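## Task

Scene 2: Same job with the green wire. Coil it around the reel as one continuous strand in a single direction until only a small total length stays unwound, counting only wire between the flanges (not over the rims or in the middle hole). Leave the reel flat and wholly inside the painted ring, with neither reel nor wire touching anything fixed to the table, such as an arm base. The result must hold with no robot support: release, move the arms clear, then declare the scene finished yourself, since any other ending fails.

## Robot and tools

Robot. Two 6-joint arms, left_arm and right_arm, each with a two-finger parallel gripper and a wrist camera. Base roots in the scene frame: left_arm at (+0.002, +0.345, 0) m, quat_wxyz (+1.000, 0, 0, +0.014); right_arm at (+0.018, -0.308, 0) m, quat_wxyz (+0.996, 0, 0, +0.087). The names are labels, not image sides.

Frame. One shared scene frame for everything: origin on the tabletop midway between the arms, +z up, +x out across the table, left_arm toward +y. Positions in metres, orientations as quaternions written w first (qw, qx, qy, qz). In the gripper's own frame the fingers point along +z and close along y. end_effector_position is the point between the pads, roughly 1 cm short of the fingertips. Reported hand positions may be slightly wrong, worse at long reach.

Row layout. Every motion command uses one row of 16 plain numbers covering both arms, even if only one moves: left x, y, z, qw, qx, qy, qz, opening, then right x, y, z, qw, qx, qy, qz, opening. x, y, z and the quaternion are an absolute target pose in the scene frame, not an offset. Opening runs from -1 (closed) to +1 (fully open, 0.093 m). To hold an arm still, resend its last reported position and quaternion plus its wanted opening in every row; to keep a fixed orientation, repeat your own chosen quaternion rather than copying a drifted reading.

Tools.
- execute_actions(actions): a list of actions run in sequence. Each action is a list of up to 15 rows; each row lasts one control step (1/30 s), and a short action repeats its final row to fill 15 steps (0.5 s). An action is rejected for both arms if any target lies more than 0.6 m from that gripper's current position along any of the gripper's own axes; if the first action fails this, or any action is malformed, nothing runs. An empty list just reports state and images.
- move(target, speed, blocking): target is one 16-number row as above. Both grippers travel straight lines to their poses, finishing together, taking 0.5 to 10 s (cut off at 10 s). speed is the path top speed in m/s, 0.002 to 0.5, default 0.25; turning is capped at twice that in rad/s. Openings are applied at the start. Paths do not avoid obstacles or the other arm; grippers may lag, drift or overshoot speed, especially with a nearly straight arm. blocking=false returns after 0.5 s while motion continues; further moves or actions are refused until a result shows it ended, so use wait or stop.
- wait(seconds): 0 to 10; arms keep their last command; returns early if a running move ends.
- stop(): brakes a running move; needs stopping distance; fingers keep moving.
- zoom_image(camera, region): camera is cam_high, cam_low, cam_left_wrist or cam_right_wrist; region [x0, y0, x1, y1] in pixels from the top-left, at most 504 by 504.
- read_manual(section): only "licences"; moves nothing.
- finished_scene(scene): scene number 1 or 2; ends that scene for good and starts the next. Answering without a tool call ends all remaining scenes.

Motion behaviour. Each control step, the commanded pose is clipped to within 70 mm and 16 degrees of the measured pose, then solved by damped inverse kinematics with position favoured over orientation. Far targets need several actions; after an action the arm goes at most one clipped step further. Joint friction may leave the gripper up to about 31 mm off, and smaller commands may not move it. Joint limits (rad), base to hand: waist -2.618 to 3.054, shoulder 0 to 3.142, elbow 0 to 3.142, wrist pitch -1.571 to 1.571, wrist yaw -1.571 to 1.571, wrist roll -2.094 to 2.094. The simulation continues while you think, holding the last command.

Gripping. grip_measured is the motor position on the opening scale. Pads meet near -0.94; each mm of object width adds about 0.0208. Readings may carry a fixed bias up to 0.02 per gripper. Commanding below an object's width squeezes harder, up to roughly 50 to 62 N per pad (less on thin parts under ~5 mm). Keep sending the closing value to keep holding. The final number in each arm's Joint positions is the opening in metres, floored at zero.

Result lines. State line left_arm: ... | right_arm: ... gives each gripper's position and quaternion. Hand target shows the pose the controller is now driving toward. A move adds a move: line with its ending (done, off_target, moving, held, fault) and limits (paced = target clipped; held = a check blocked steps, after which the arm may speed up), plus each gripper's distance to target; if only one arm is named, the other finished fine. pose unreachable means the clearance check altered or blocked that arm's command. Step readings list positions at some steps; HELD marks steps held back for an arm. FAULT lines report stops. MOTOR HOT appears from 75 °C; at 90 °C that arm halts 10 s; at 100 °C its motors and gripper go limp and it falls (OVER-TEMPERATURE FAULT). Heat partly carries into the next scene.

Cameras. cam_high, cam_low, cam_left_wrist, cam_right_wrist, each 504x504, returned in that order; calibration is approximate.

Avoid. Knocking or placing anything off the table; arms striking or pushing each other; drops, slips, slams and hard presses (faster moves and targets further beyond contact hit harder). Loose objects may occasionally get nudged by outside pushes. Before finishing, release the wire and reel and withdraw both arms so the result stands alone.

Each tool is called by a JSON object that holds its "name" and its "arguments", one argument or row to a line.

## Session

{"name": "execute_actions", "arguments": {
  "actions": []
}}

Scene clock: 0.00 s.
left_arm: end_effector_position=(+0.0974, +0.0677, +0.3153) grip_measured=+0.993 end_effector_quat_wxyz=(+0.235, +0.820, +0.449, -0.266) | right_arm: end_effector_position=(+0.2310, -0.4929, +0.1444) grip_measured=+0.993 end_effector_quat_wxyz=(-0.073, +0.938, +0.335, +0.042)
Joint positions: left_arm=[-0.94   1.389  1.713 -1.45   0.594  1.09   0.093] | right_arm=[-0.971  1.694  1.487 -1.463 -0.137  1.651  0.093]
Joint velocities: left_arm=[-0.017  0.002  0.032  0.007 -0.022 -0.007 -0.001] | right_arm=[-0.007 -0.002  0.017  0.037 -0.007  0.037 -0.001]
Motor temperatures (°C, as the motors report them): left_arm=[18 20 23 21 16 19] | right_arm=[20 35 22 18 17 20]
Hand target (left_arm): +0.097, +0.068, +0.315; +0.235, +0.820, +0.449, -0.266
Hand target (right_arm): +0.231, -0.493, +0.144; -0.073, +0.938, +0.335, +0.042
camera_calibration (this result's frames):
cam_left_wrist: T_world_to_cam=[[-0.847844, 0.515179, -0.125505, 0.0878415], [0.529308, 0.808225, -0.25808, 0.00957298], [-0.0315215, -0.285242, -0.957937, 0.406406], [0, 0, 0, 1]] pos_world=[0.0822193, 0.062933, 0.402806]
cam_right_wrist: T_world_to_cam=[[-0.627077, 0.771339, 0.108675, 0.509924], [0.701547, 0.498605, 0.509142, 0.0497794], [0.338535, 0.395512, -0.853794, 0.320171], [0, 0, 0, 1]] pos_world=[0.17645, -0.544776, 0.192599]

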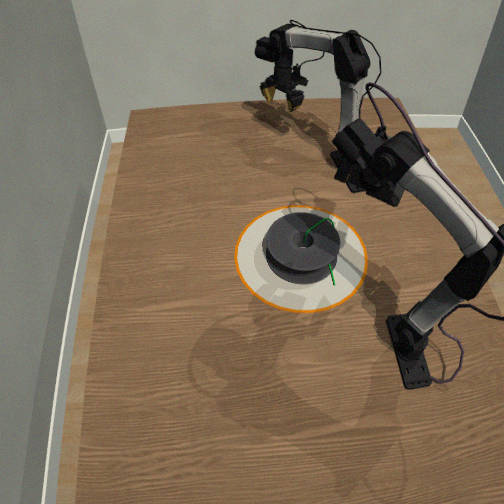

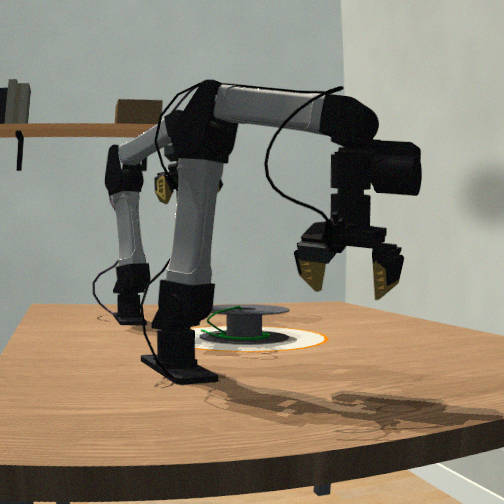

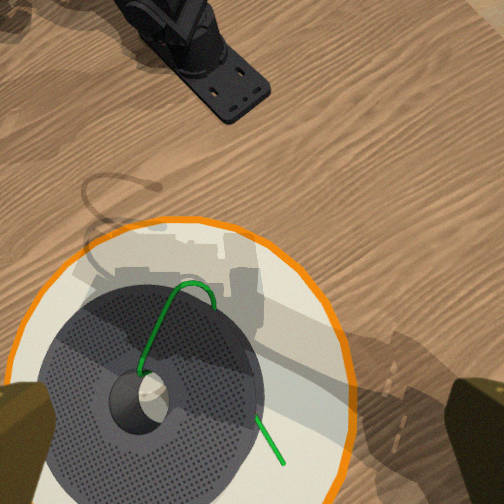

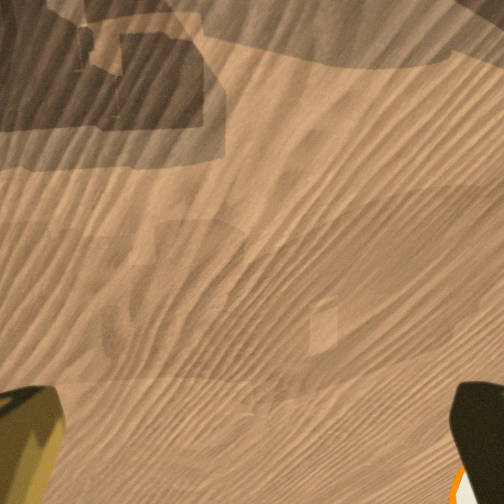

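{"name": "zoom_image", "arguments": {
  "camera": "cam_left_wrist",
  "region": [0, 220, 340, 504]
}}

{"name": "zoom_image", "arguments": {
  "camera": "cam_high",
  "region": [225, 195, 385, 325]
}}

{"name": "zoom_image", "arguments": {
  "camera": "cam_low",
  "region": [180, 290, 340, 365]
}}

Region (0, 220, 340, 504) of cam_left_wrist's 504x504 image, scaled by 1.482, with more detail than that image has; it fills the top 421 rows of this view, and the rest is white.

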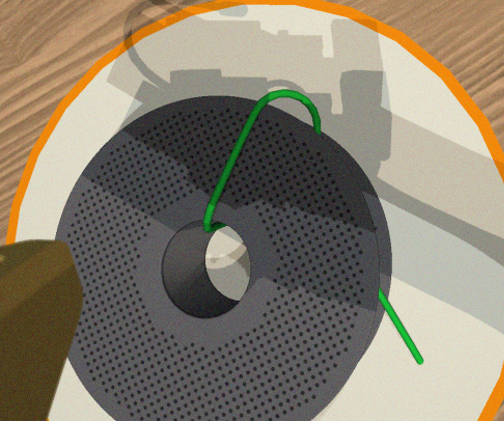

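Region (225, 195, 385, 325) of cam_high's 504x504 image, scaled by 3.150, with more detail than that image has; it fills the top 410 rows of this view, and the rest is white.

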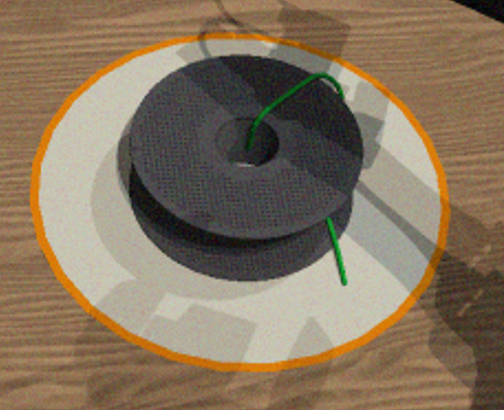

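Region (180, 290, 340, 365) of cam_low's 504x504 image, scaled by 3.150, with more detail than that image has; it fills the top 236 rows of this view, and the rest is white.

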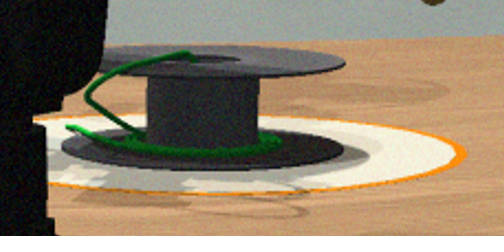

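{"name": "zoom_image", "arguments": {
  "camera": "cam_low",
  "region": [195, 300, 295, 350]
}}

Region (195, 300, 295, 350) of cam_low's 504x504 image, scaled by 5.040, with more detail than that image has.

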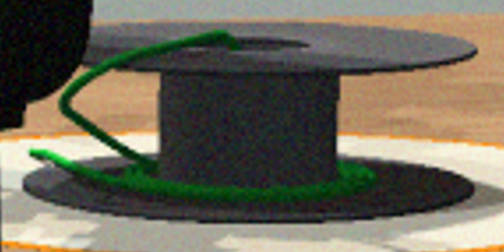

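{"name": "move", "arguments": {
  "target": [0.15,0.03,0.20,0,0.423,0.906,0,1.0, 0.231,-0.493,0.144,-0.073,0.938,0.335,0.042,1.0],
  "speed": 0.3
}}

{"name": "move", "arguments": {
  "target": [0.177,-0.003,0.14,0,-0.267,0.964,0,0.2, 0.231,-0.493,0.144,-0.073,0.938,0.335,0.042,1.0],
  "speed": 0.3
}}

Scene clock: 29.10 s.
left_arm: end_effector_position=(+0.1496, +0.0306, +0.1998) grip_measured=+0.993 end_effector_quat_wxyz=(+0.023, +0.421, +0.906, -0.027) | right_arm: end_effector_position=(+0.2310, -0.4929, +0.1444) grip_measured=+0.993 end_effector_quat_wxyz=(-0.073, +0.938, +0.335, +0.042)
Joint positions: left_arm=[-1.154  1.833  1.887 -1.555  0.011 -0.257  0.093] | right_arm=[-0.971  1.694  1.487 -1.463 -0.137  1.651  0.093]
Joint velocities: left_arm=[ 0.012 -0.002  0.017  0.022  0.037 -0.066 -0.   ] | right_arm=[ 0.002 -0.002  0.002  0.007  0.007 -0.022 -0.   ]
Motor temperatures (°C, as the motors report them): left_arm=[18 21 25 22 16 19] | right_arm=[20 37 24 18 17 20]
Hand target (left_arm): +0.150, +0.030, +0.200; +0.023, +0.421, +0.907, -0.019
Hand target (right_arm): +0.231, -0.493, +0.144; -0.073, +0.938, +0.335, +0.042
Off the commanded pose (left_arm): 0.001 m, 4 deg.
Off the commanded pose (right_arm): 0.000 m, 0 deg.
joint sent to its limit (left arm) — the command would take joint 4 (wrist pitch) past its lower limit, so that joint was sent only as far as its limit.
move: off_target (left_arm)
camera_calibration (this result's frames):
cam_left_wrist: T_world_to_cam=[[-0.770657, -0.63386, 0.0656496, 0.122145], [-0.571019, 0.732618, 0.370417, 0.0234397], [-0.282888, 0.247977, -0.926543, 0.301878], [0, 0, 0, 1]] pos_world=[0.192914, -0.0146083, 0.263001]
cam_right_wrist: T_world_to_cam=[[-0.627077, 0.771339, 0.108675, 0.509924], [0.701547, 0.498605, 0.509142, 0.0497794], [0.338535, 0.395512, -0.853794, 0.320171], [0, 0, 0, 1]] pos_world=[0.17645, -0.544776, 0.192599]

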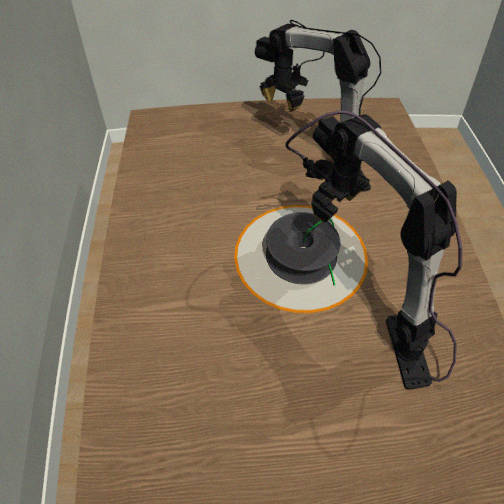

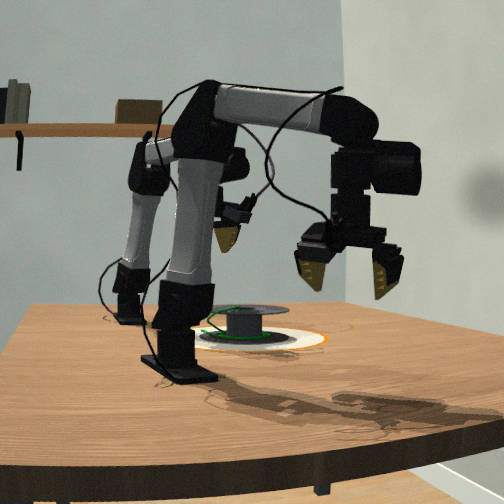

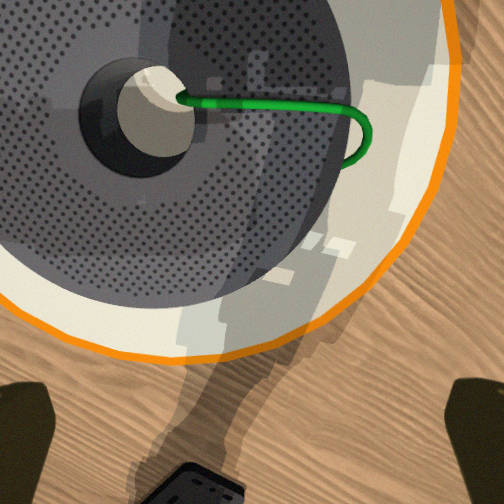

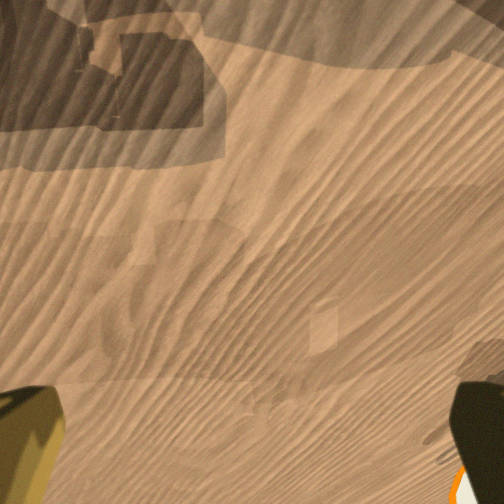

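Scene clock: 32.07 s.
left_arm: end_effector_position=(+0.1689, +0.0027, +0.1422) grip_measured=+0.202 end_effector_quat_wxyz=(-0.005, -0.260, +0.966, +0.009) | right_arm: end_effector_position=(+0.2310, -0.4929, +0.1444) grip_measured=+0.993 end_effector_quat_wxyz=(-0.073, +0.938, +0.335, +0.042)
Joint positions: left_arm=[-1.142  2.021  1.913 -1.482  0.007 -1.64   0.055] | right_arm=[-0.971  1.694  1.487 -1.463 -0.137  1.651  0.093]
Joint velocities: left_arm=[-0.002 -0.017 -0.002  0.081  0.037 -0.022 -0.   ] | right_arm=[ 0.012 -0.012 -0.017 -0.037  0.022  0.11  -0.001]
Motor temperatures (°C, as the motors report them): left_arm=[18 21 25 22 16 19] | right_arm=[20 37 24 18 17 20]
Hand target (left_arm): +0.176, -0.003, +0.141; +0.000, -0.267, +0.964, -0.000
Hand target (right_arm): +0.231, -0.493, +0.144; -0.073, +0.938, +0.335, +0.042
Off the commanded pose (left_arm): 0.010 m, 1 deg.
Off the commanded pose (right_arm): 0.000 m, 0 deg.
move: done
camera_calibration (this result's frames):
cam_left_wrist: T_world_to_cam=[[0.494477, -0.868996, 0.0183781, -0.0831848], [-0.786036, -0.438047, 0.43619, 0.106337], [-0.370997, -0.230132, -0.899667, 0.273177], [0, 0, 0, 1]] pos_world=[0.226066, 0.0371601, 0.200914]
cam_right_wrist: T_world_to_cam=[[-0.627077, 0.771339, 0.108675, 0.509924], [0.701547, 0.498605, 0.509142, 0.0497794], [0.338535, 0.395512, -0.853794, 0.320171], [0, 0, 0, 1]] pos_world=[0.17645, -0.544776, 0.192599]

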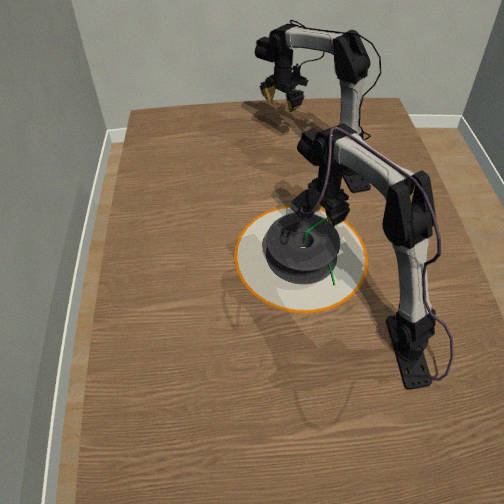

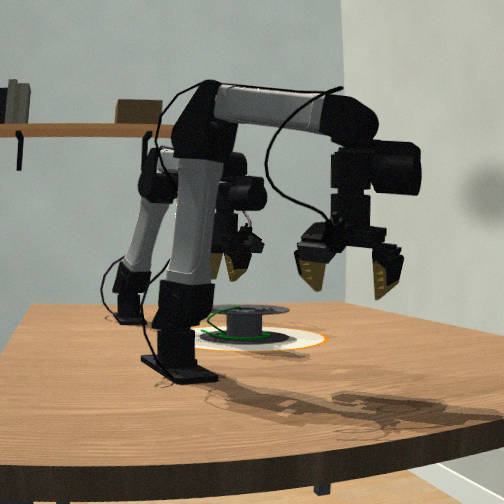

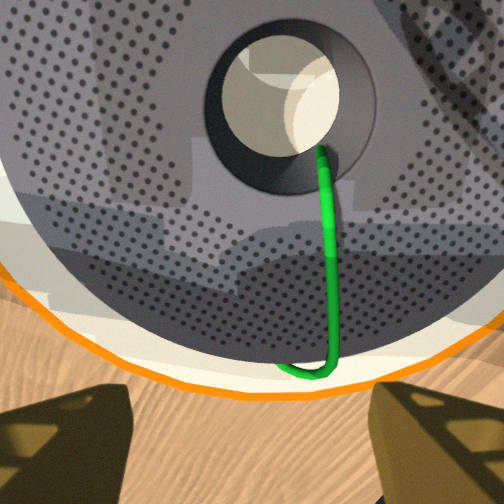

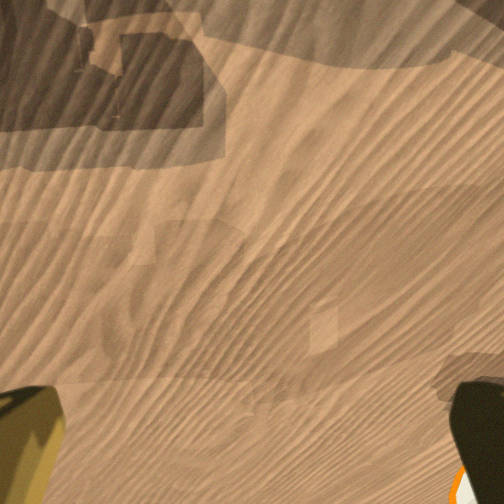

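{"name": "move", "arguments": {
  "target": [0.193,-0.024,0.095,0,-0.326,0.946,0,-0.45, 0.231,-0.493,0.144,-0.073,0.938,0.335,0.042,1.0],
  "speed": 0.15
}}

Scene clock: 34.77 s.
left_arm: end_effector_position=(+0.1869, -0.0223, +0.0988) grip_measured=-0.448 end_effector_quat_wxyz=(-0.004, -0.319, +0.948, +0.005) | right_arm: end_effector_position=(+0.2310, -0.4929, +0.1444) grip_measured=+0.993 end_effector_quat_wxyz=(-0.073, +0.938, +0.335, +0.042)
Joint positions: left_arm=[-1.129  2.135  1.913 -1.36   0.007 -1.751  0.024] | right_arm=[-0.971  1.694  1.487 -1.463 -0.137  1.651  0.093]
Joint velocities: left_arm=[-0.002  0.002 -0.007  0.007 -0.066 -0.022 -0.001] | right_arm=[-0.012  0.002 -0.002  0.022 -0.037  0.037  0.001]
Motor temperatures (°C, as the motors report them): left_arm=[18 22 26 22 16 19] | right_arm=[20 37 24 18 17 20]
Hand target (left_arm): +0.192, -0.024, +0.095; -0.000, -0.326, +0.945, +0.000
Hand target (right_arm): +0.231, -0.493, +0.144; -0.073, +0.938, +0.335, +0.042
Off the commanded pose (left_arm): 0.007 m, 1 deg.
Off the commanded pose (right_arm): 0.000 m, 0 deg.
move: done
camera_calibration (this result's frames):
cam_left_wrist: T_world_to_cam=[[0.597716, -0.801294, 0.0257489, -0.131555], [-0.728237, -0.529228, 0.435418, 0.115697], [-0.335271, -0.279007, -0.89986, 0.227395], [0, 0, 0, 1]] pos_world=[0.239126, 0.0192605, 0.157635]
cam_right_wrist: T_world_to_cam=[[-0.627077, 0.771339, 0.108675, 0.509924], [0.701547, 0.498605, 0.509142, 0.0497794], [0.338535, 0.395512, -0.853794, 0.320171], [0, 0, 0, 1]] pos_world=[0.17645, -0.544776, 0.192599]

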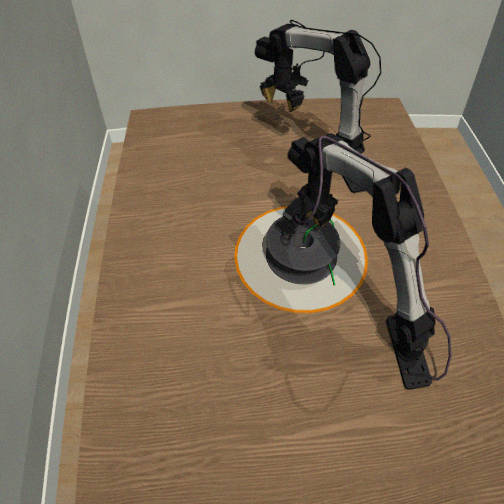

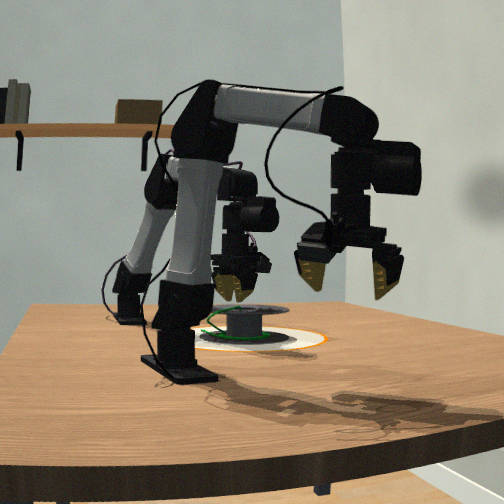

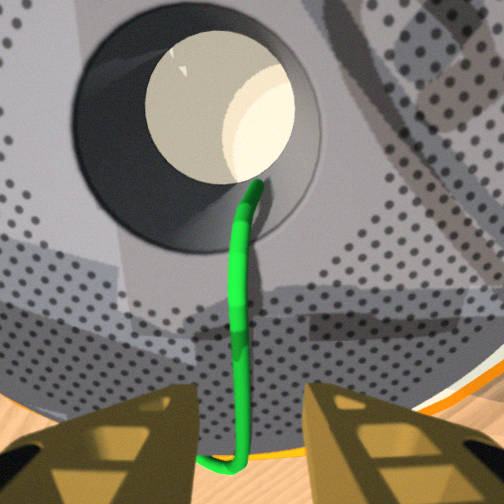

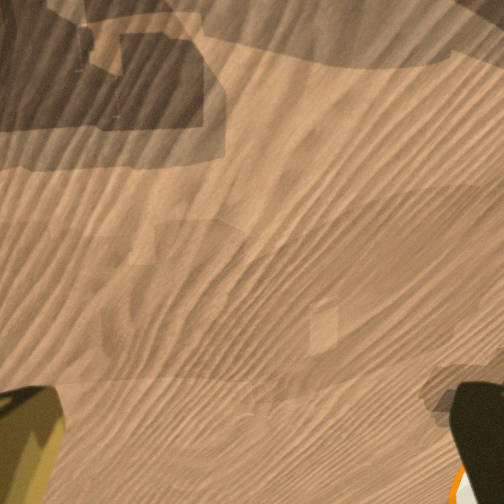

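{"name": "move", "arguments": {
  "target": [0.190,-0.021,0.060,0,-0.326,0.946,0,-0.45, 0.231,-0.493,0.144,-0.073,0.938,0.335,0.042,1.0],
  "speed": 0.05
}}

Scene clock: 36.13 s.
left_arm: end_effector_position=(+0.1850, -0.0185, +0.0775) grip_measured=-0.448 end_effector_quat_wxyz=(-0.004, -0.321, +0.947, +0.003) | right_arm: end_effector_position=(+0.2310, -0.4929, +0.1444) grip_measured=+0.993 end_effector_quat_wxyz=(-0.073, +0.938, +0.335, +0.042)
Joint positions: left_arm=[-1.129  2.114  1.796 -1.259  0.007 -1.755  0.024] | right_arm=[-0.971  1.694  1.487 -1.463 -0.137  1.651  0.093]
Joint velocities: left_arm=[-0.007 -0.002 -0.017  0.022  0.007 -0.051 -0.002] | right_arm=[-0.002  0.002  0.012 -0.037 -0.022 -0.007  0.   ]
Motor temperatures (°C, as the motors report them): left_arm=[18 22 26 22 16 19] | right_arm=[20 37 24 18 17 20]
Hand target (left_arm): +0.190, -0.020, +0.061; -0.000, -0.326, +0.945, +0.001
Hand target (right_arm): +0.231, -0.493, +0.144; -0.073, +0.938, +0.335, +0.042
Off the commanded pose (left_arm): 0.018 m, 1 deg.
Off the commanded pose (right_arm): 0.000 m, 0 deg.
move: off_target (left_arm)
camera_calibration (this result's frames):
cam_left_wrist: T_world_to_cam=[[0.600405, -0.799124, 0.0302376, -0.127638], [-0.727327, -0.529962, 0.436045, 0.125379], [-0.332429, -0.283796, -0.899417, 0.207922], [0, 0, 0, 1]] pos_world=[0.236945, 0.023455, 0.136197]
cam_right_wrist: T_world_to_cam=[[-0.627077, 0.771339, 0.108675, 0.509924], [0.701547, 0.498605, 0.509142, 0.0497794], [0.338535, 0.395512, -0.853794, 0.320171], [0, 0, 0, 1]] pos_world=[0.17645, -0.544776, 0.192599]

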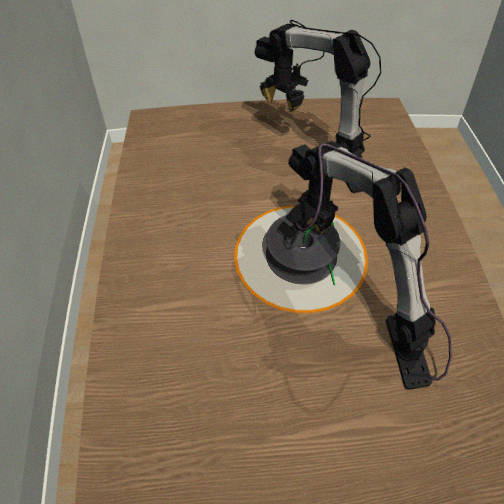

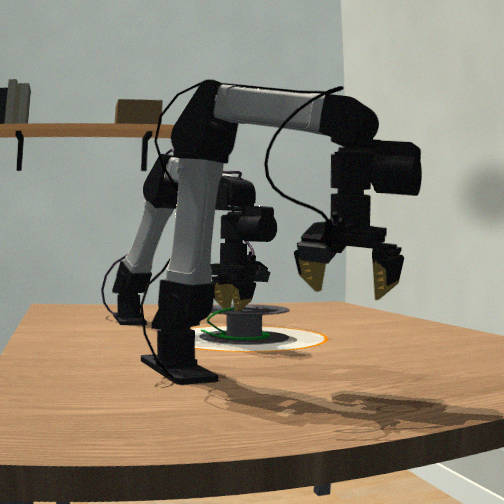

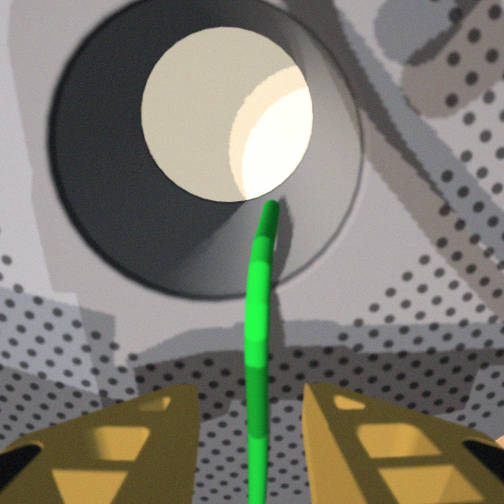

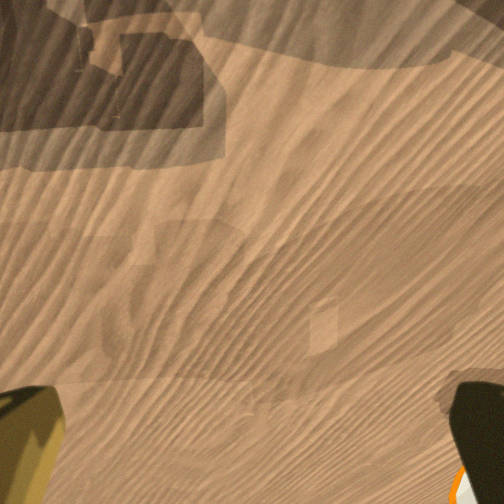

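{"name": "move", "arguments": {
  "target": [0.188,-0.020,0.050,0,-0.326,0.946,0,-0.45, 0.231,-0.493,0.144,-0.073,0.938,0.335,0.042,1.0],
  "speed": 0.03
}}

Scene clock: 43.27 s.
left_arm: end_effector_position=(+0.1849, -0.0183, +0.0767) grip_measured=-0.448 end_effector_quat_wxyz=(-0.003, -0.322, +0.947, -0.007) | right_arm: end_effector_position=(+0.2310, -0.4929, +0.1444) grip_measured=+0.993 end_effector_quat_wxyz=(-0.073, +0.938, +0.335, +0.042)
Joint positions: left_arm=[-1.129  2.094  1.762 -1.226  0.007 -1.757  0.024] | right_arm=[-0.971  1.694  1.487 -1.463 -0.137  1.651  0.093]
Joint velocities: left_arm=[-0.017  0.002  0.022 -0.022 -0.066 -0.007  0.   ] | right_arm=[-0.007  0.012 -0.002 -0.051 -0.007 -0.081  0.   ]
Motor temperatures (°C, as the motors report them): left_arm=[18 24 25 22 16 19] | right_arm=[20 38 25 18 17 20]
Hand target (left_arm): +0.187, -0.019, +0.051; -0.000, -0.326, +0.945, +0.001
Hand target (right_arm): +0.231, -0.493, +0.144; -0.073, +0.938, +0.335, +0.042
Off the commanded pose (left_arm): 0.027 m, 1 deg.
Off the commanded pose (right_arm): 0.000 m, 0 deg.
move: off_target (left_arm)
camera_calibration (this result's frames):
cam_left_wrist: T_world_to_cam=[[0.601586, -0.797304, 0.0489866, -0.128979], [-0.730088, -0.523914, 0.438731, 0.126147], [-0.324138, -0.299699, -0.897282, 0.205312], [0, 0, 0, 1]] pos_world=[0.23624, 0.0247866, 0.135197]
cam_right_wrist: T_world_to_cam=[[-0.627077, 0.771339, 0.108675, 0.509924], [0.701547, 0.498605, 0.509142, 0.0497794], [0.338535, 0.395512, -0.853794, 0.320171], [0, 0, 0, 1]] pos_world=[0.17645, -0.544776, 0.192599]

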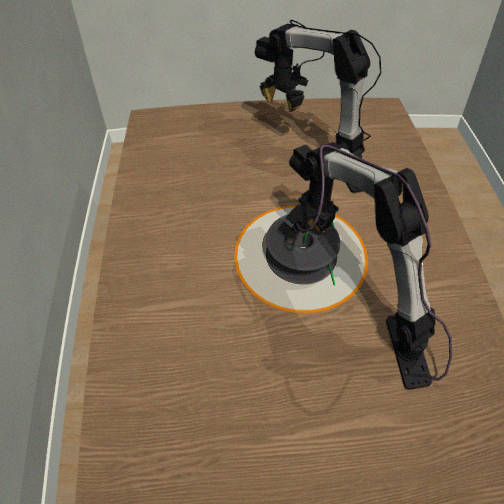

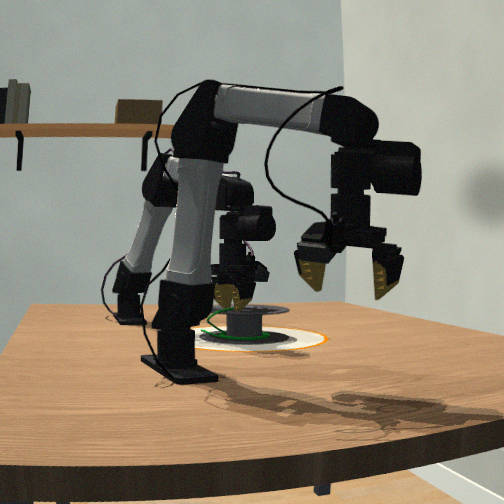

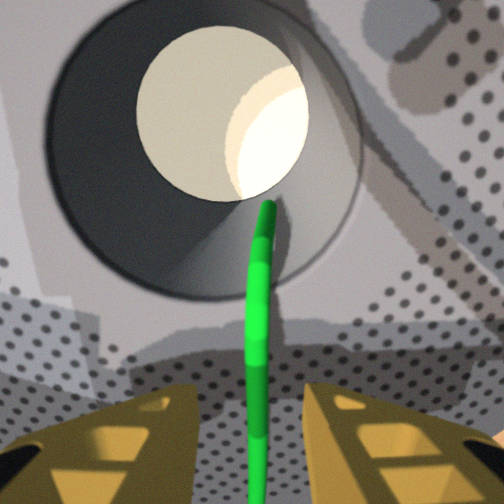

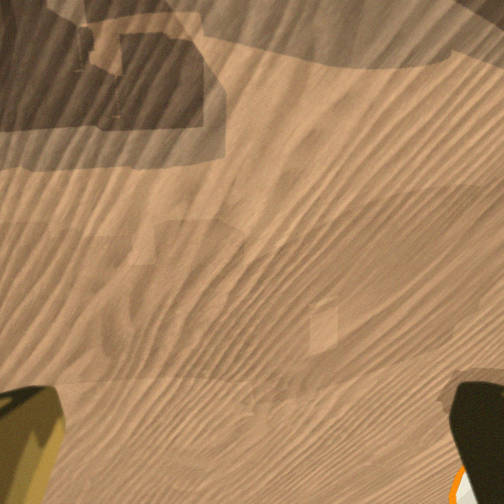

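{"name": "move", "arguments": {
  "target": [0.185,-0.0183,0.074,0,-0.322,0.947,0,-1.0, 0.231,-0.493,0.144,-0.073,0.938,0.335,0.042,1.0],
  "speed": 0.05
}}

Scene clock: 44.30 s.
left_arm: end_effector_position=(+0.1839, -0.0167, +0.0779) grip_measured=-0.991 end_effector_quat_wxyz=(-0.003, -0.322, +0.947, -0.004) | right_arm: end_effector_position=(+0.2310, -0.4929, +0.1444) grip_measured=+0.993 end_effector_quat_wxyz=(-0.073, +0.938, +0.335, +0.042)
Joint positions: left_arm=[-1.129  2.091  1.763 -1.235  0.008 -1.757  0.   ] | right_arm=[-0.971  1.694  1.487 -1.463 -0.137  1.651  0.093]
Joint velocities: left_arm=[-0.012 -0.017 -0.007  0.095 -0.007  0.051  0.   ] | right_arm=[-0.012  0.007 -0.007 -0.007 -0.037 -0.066  0.   ]
Motor temperatures (°C, as the motors report them): left_arm=[18 24 25 21 16 19] | right_arm=[20 38 25 18 17 20]
Hand target (left_arm): +0.185, -0.018, +0.074; +0.000, -0.322, +0.947, -0.000
Hand target (right_arm): +0.231, -0.493, +0.144; -0.073, +0.938, +0.335, +0.042
Off the commanded pose (left_arm): 0.004 m, 1 deg.
Off the commanded pose (right_arm): 0.000 m, 0 deg.
move: done
camera_calibration (this result's frames):
cam_left_wrist: T_world_to_cam=[[0.602028, -0.797284, 0.0435975, -0.126879], [-0.728532, -0.526126, 0.438671, 0.125438], [-0.326808, -0.295855, -0.897589, 0.207136], [0, 0, 0, 1]] pos_world=[0.235464, 0.0261199, 0.136429]
cam_right_wrist: T_world_to_cam=[[-0.627077, 0.771339, 0.108675, 0.509924], [0.701547, 0.498605, 0.509142, 0.0497794], [0.338535, 0.395512, -0.853794, 0.320171], [0, 0, 0, 1]] pos_world=[0.17645, -0.544776, 0.192599]

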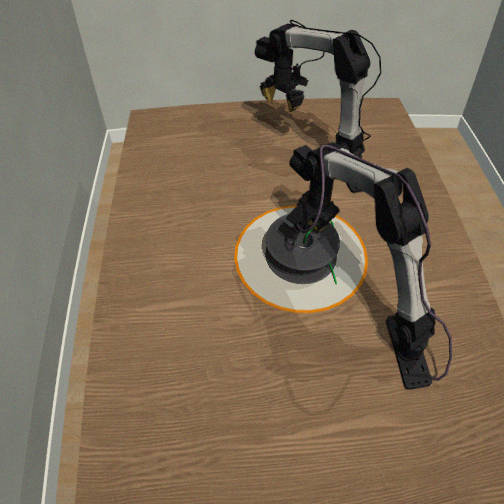

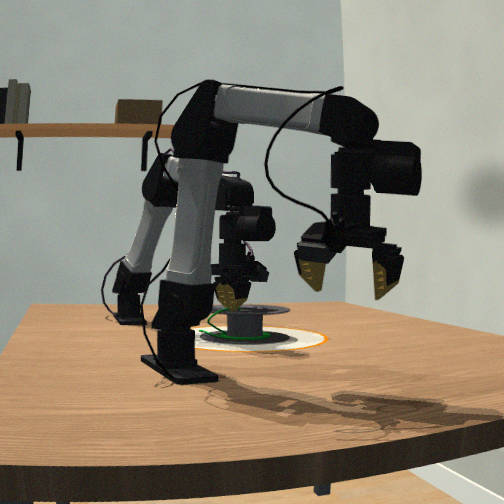

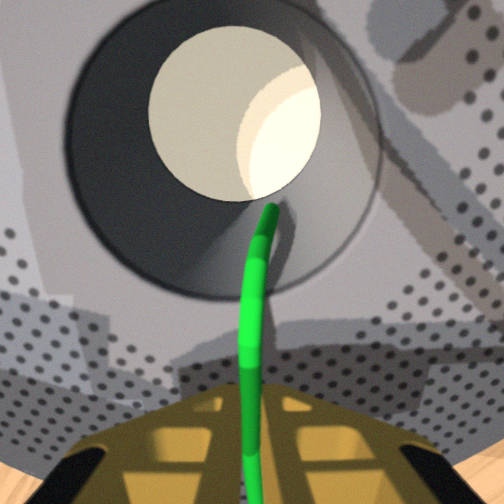

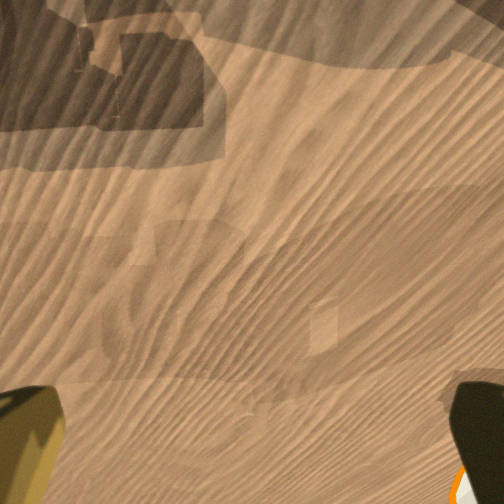

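{"name": "move", "arguments": {
  "target": [0.180,-0.022,0.105,0,-0.322,0.947,0,-1.0, 0.231,-0.493,0.144,-0.073,0.938,0.335,0.042,1.0],
  "speed": 0.08
}}

Scene clock: 45.60 s.
left_arm: end_effector_position=(+0.1814, -0.0206, +0.1063) grip_measured=-0.991 end_effector_quat_wxyz=(-0.003, -0.323, +0.946, -0.007) | right_arm: end_effector_position=(+0.2310, -0.4929, +0.1444) grip_measured=+0.993 end_effector_quat_wxyz=(-0.073, +0.938, +0.335, +0.042)
Joint positions: left_arm=[-1.139  2.091  1.876 -1.341  0.008 -1.769  0.   ] | right_arm=[-0.971  1.694  1.487 -1.463 -0.137  1.651  0.093]
Joint velocities: left_arm=[-0.007 -0.017 -0.002 -0.007 -0.007 -0.037  0.   ] | right_arm=[-0.002  0.007  0.012  0.051 -0.051 -0.037 -0.001]
Motor temperatures (°C, as the motors report them): left_arm=[18 24 25 21 16 19] | right_arm=[20 38 25 18 17 20]
Hand target (left_arm): +0.180, -0.022, +0.105; +0.000, -0.322, +0.947, -0.000
Hand target (right_arm): +0.231, -0.493, +0.144; -0.073, +0.938, +0.335, +0.042
Off the commanded pose (left_arm): 0.002 m, 1 deg.
Off the commanded pose (right_arm): 0.000 m, 0 deg.
move: done
camera_calibration (this result's frames):
cam_left_wrist: T_world_to_cam=[[0.60373, -0.795652, 0.0494759, -0.130612], [-0.72846, -0.525407, 0.439653, 0.108979], [-0.323816, -0.301473, -0.896804, 0.229872], [0, 0, 0, 1]] pos_world=[0.232678, 0.0226364, 0.164699]
cam_right_wrist: T_world_to_cam=[[-0.627077, 0.771339, 0.108675, 0.509924], [0.701547, 0.498605, 0.509142, 0.0497794], [0.338535, 0.395512, -0.853794, 0.320171], [0, 0, 0, 1]] pos_world=[0.17645, -0.544776, 0.192599]

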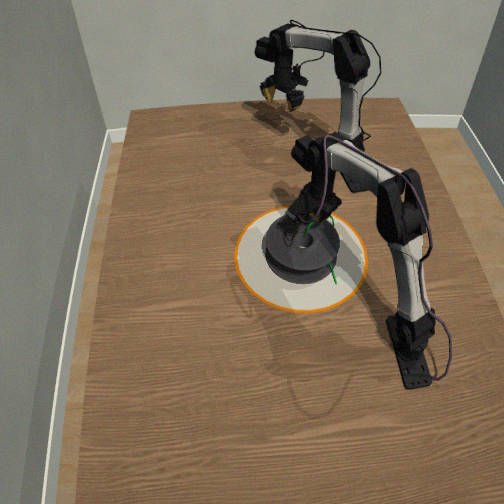

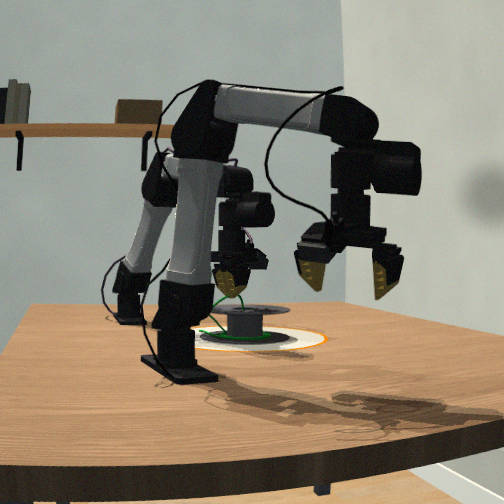

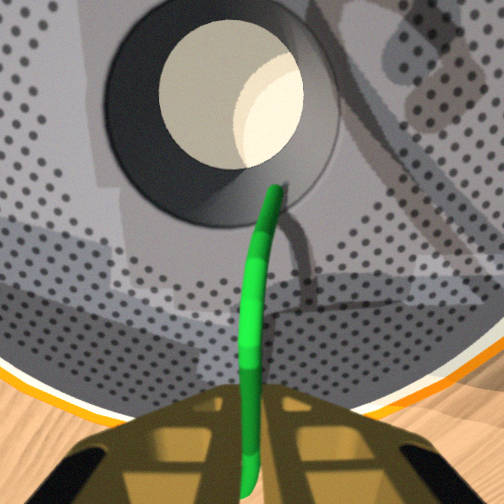

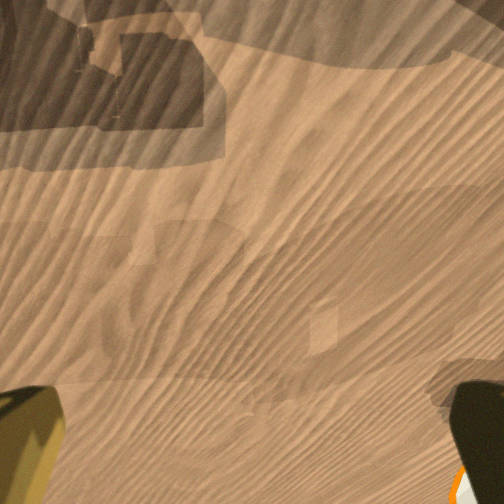

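{"name": "move", "arguments": {
  "target": [0.125,-0.045,0.115,0,0.044,0.999,0,-1.0, 0.231,-0.493,0.144,-0.073,0.938,0.335,0.042,1.0],
  "speed": 0.12
}}

Scene clock: 50.90 s.
left_arm: end_effector_position=(+0.1266, -0.0421, +0.1173) grip_measured=-0.991 end_effector_quat_wxyz=(-0.001, +0.036, +0.999, -0.008) | right_arm: end_effector_position=(+0.2310, -0.4929, +0.1444) grip_measured=+0.993 end_effector_quat_wxyz=(-0.073, +0.938, +0.335, +0.042)
Joint positions: left_arm=[-1.284  2.091  1.919 -1.385  0.008 -1.184  0.   ] | right_arm=[-0.971  1.694  1.487 -1.463 -0.137  1.651  0.093]
Joint velocities: left_arm=[-0.007  0.012 -0.012  0.037 -0.022 -0.022  0.   ] | right_arm=[-0.002  0.012 -0.032 -0.007 -0.022  0.007 -0.   ]
Motor temperatures (°C, as the motors report them): left_arm=[18 26 26 21 16 19] | right_arm=[20 38 25 18 17 20]
Hand target (left_arm): +0.125, -0.044, +0.115; -0.000, +0.044, +0.999, +0.000
Hand target (right_arm): +0.231, -0.493, +0.144; -0.073, +0.938, +0.335, +0.042
Off the commanded pose (left_arm): 0.004 m, 1 deg.
Off the commanded pose (right_arm): 0.000 m, 0 deg.
move: done
camera_calibration (this result's frames):
cam_left_wrist: T_world_to_cam=[[-0.0811919, -0.995304, 0.0527089, -0.0372364], [-0.896641, 0.0960327, 0.432219, 0.101272], [-0.435251, -0.0121683, -0.900227, 0.242159], [0, 0, 0, 1]] pos_world=[0.193181, -0.0438403, 0.17619]
cam_right_wrist: T_world_to_cam=[[-0.627077, 0.771339, 0.108675, 0.509924], [0.701547, 0.498605, 0.509142, 0.0497794], [0.338535, 0.395512, -0.853794, 0.320171], [0, 0, 0, 1]] pos_world=[0.17645, -0.544776, 0.192599]

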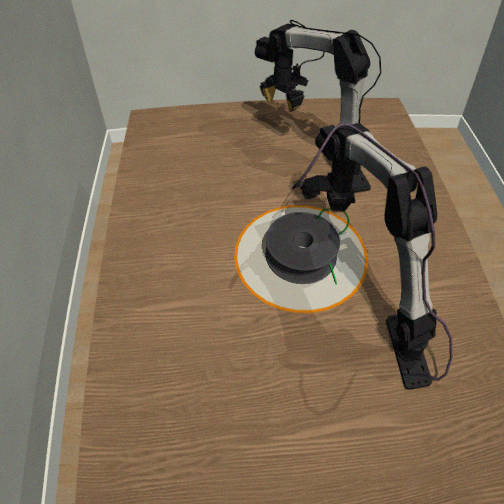

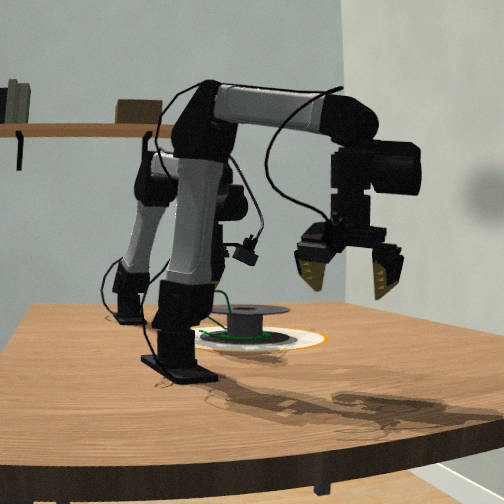

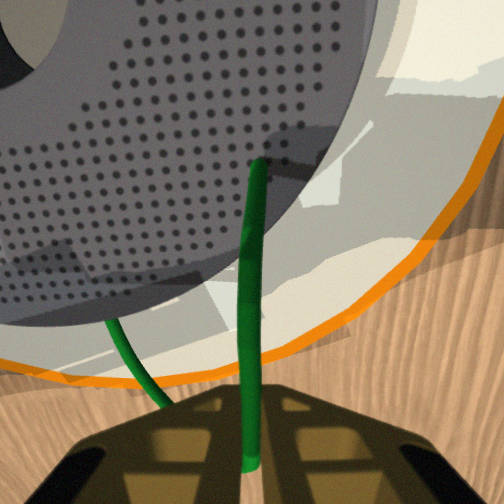

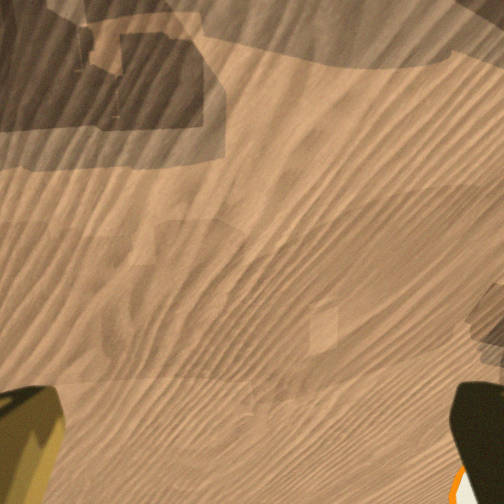

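{"name": "move", "arguments": {
  "target": [0.085,-0.015,0.09,0,0.707,0.707,0,-1.0, 0.231,-0.493,0.144,-0.073,0.938,0.335,0.042,1.0],
  "speed": 0.15
}}

{"name": "move", "arguments": {
  "target": [0.070,0.005,0.05,0,0.9986,0.052,0,-1.0, 0.25,-0.15,0.16,0,0.966,-0.259,0,1.0],
  "speed": 0.15
}}

Scene clock: 56.90 s.
left_arm: end_effector_position=(+0.0867, -0.0121, +0.0836) grip_measured=-0.991 end_effector_quat_wxyz=(-0.017, +0.701, +0.713, +0.006) | right_arm: end_effector_position=(+0.2310, -0.4929, +0.1444) grip_measured=+0.993 end_effector_quat_wxyz=(-0.073, +0.938, +0.335, +0.042)
Joint positions: left_arm=[-1.362  1.978  1.619 -1.246  0.008  0.22   0.   ] | right_arm=[-0.971  1.694  1.487 -1.463 -0.137  1.651  0.093]
Joint velocities: left_arm=[-0.002 -0.007 -0.017 -0.051  0.051  0.007  0.   ] | right_arm=[ 0.017 -0.002 -0.002 -0.007  0.007 -0.066  0.001]
Motor temperatures (°C, as the motors report them): left_arm=[18 28 26 21 16 19] | right_arm=[20 38 25 18 17 20]
Hand target (left_arm): +0.086, -0.014, +0.090; -0.001, +0.707, +0.707, +0.000
Hand target (right_arm): +0.231, -0.493, +0.144; -0.073, +0.938, +0.335, +0.042
Off the commanded pose (left_arm): 0.007 m, 2 deg.
Off the commanded pose (right_arm): 0.000 m, 0 deg.
move: done
camera_calibration (this result's frames):
cam_left_wrist: T_world_to_cam=[[-0.998563, -0.00892231, 0.0528415, 0.0826371], [0.016382, 0.888017, 0.459519, 0.00528773], [-0.0510241, 0.459724, -0.886595, 0.166112], [0, 0, 0, 1]] pos_world=[0.0909074, -0.0803238, 0.140477]
cam_right_wrist: T_world_to_cam=[[-0.627077, 0.771339, 0.108675, 0.509924], [0.701547, 0.498605, 0.509142, 0.0497794], [0.338535, 0.395512, -0.853794, 0.320171], [0, 0, 0, 1]] pos_world=[0.17645, -0.544776, 0.192599]

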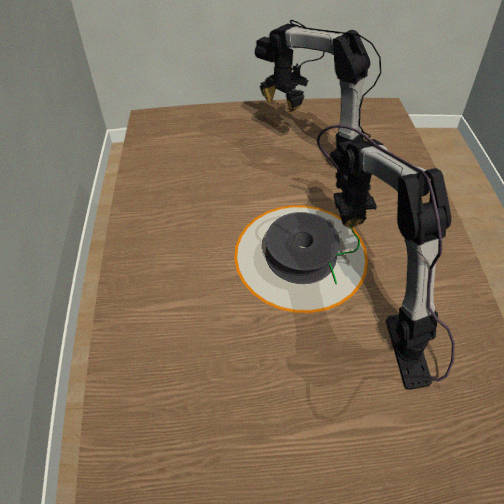

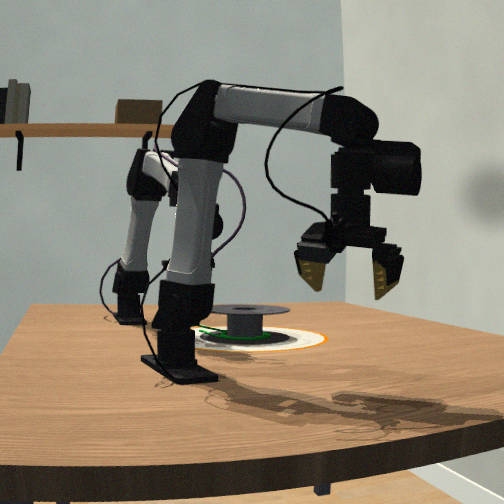

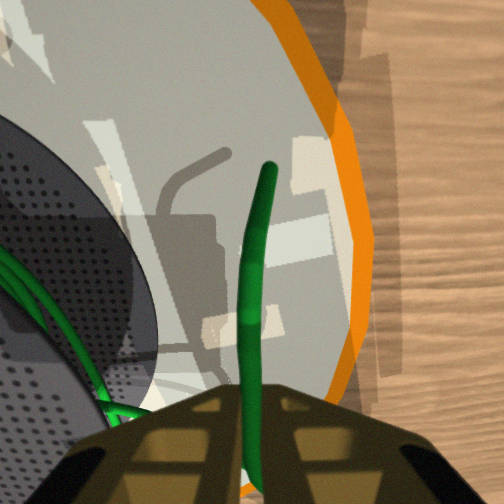

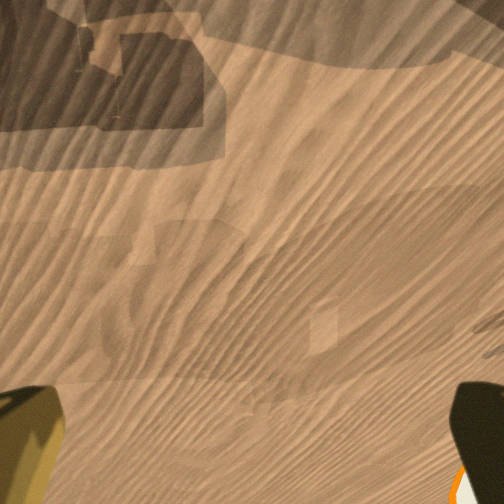

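Scene clock: 62.77 s.
left_arm: end_effector_position=(+0.0715, +0.0073, +0.0443) grip_measured=-0.991 end_effector_quat_wxyz=(-0.016, +0.998, +0.059, -0.006) | right_arm: end_effector_position=(+0.2495, -0.1527, +0.1653) grip_measured=+0.993 end_effector_quat_wxyz=(-0.506, +0.784, +0.358, +0.038)
Joint positions: left_arm=[-1.392  1.924  1.384 -1.064  0.008  1.659  0.   ] | right_arm=[-0.113  1.769  1.289 -1.572 -0.992  2.08   0.093]
Joint velocities: left_arm=[-0.002 -0.007  0.007 -0.051 -0.081 -0.066  0.   ] | right_arm=[ 0.002 -0.002 -0.007 -0.066 -0.037 -0.051  0.001]
Motor temperatures (°C, as the motors report them): left_arm=[18 29 26 21 16 19] | right_arm=[20 37 25 18 17 20]
Hand target (left_arm): +0.070, +0.005, +0.050; -0.000, +0.999, +0.052, -0.000
Hand target (right_arm): +0.250, -0.154, +0.163; -0.518, +0.785, +0.338, +0.027
Off the commanded pose (left_arm): 0.006 m, 2 deg.
Off the commanded pose (right_arm): 0.006 m, 97 deg; orientation clipped at the last step of the last action.
joint sent to its limit (right arm) — the command would take joint 4 (wrist pitch) past its lower limit and joint 6 (wrist roll) past its upper limit, so those joints were sent only as far as their limits.
move: off_target (right_arm); limits=paced
camera_calibration (this result's frames):
cam_left_wrist: T_world_to_cam=[[-0.108134, 0.99169, 0.0697007, -0.00203236], [0.904791, 0.0691246, 0.420208, -0.0494053], [0.411898, 0.108503, -0.904747, 0.0918647], [0, 0, 0, 1]] pos_world=[0.00664281, -0.00453704, 0.104016]
cam_right_wrist: T_world_to_cam=[[-0.592776, 0.237208, 0.769642, 0.057483], [0.80512, 0.150859, 0.573606, -0.233116], [0.0199568, 0.959674, -0.280407, 0.268062], [0, 0, 0, 1]] pos_world=[0.216411, -0.235719, 0.164642]

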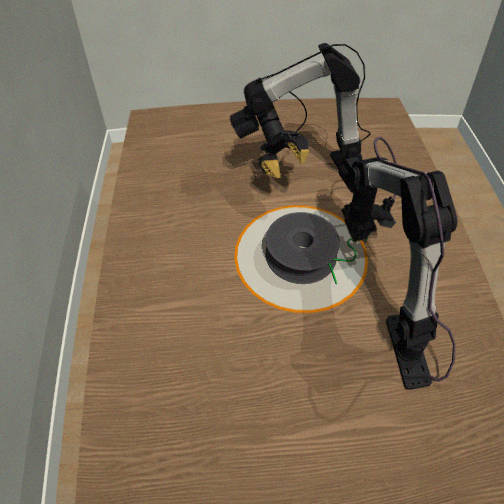

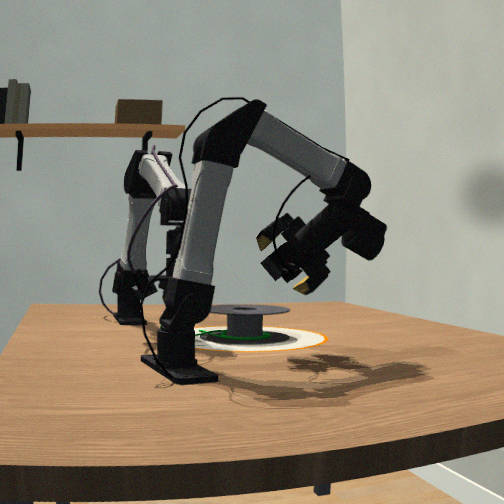

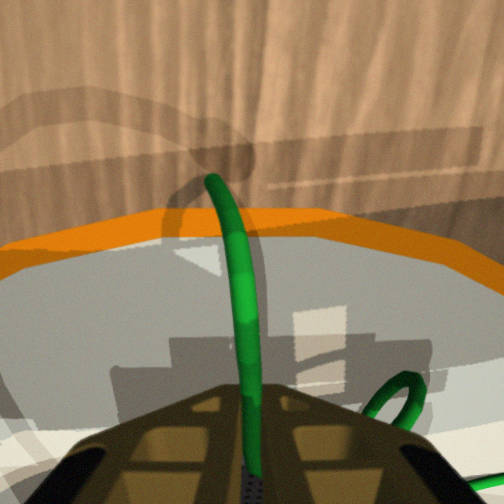

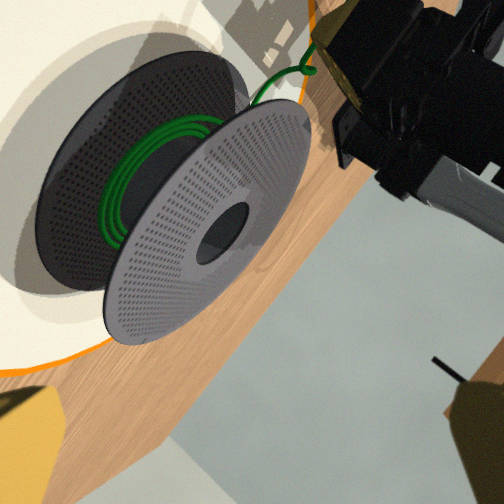

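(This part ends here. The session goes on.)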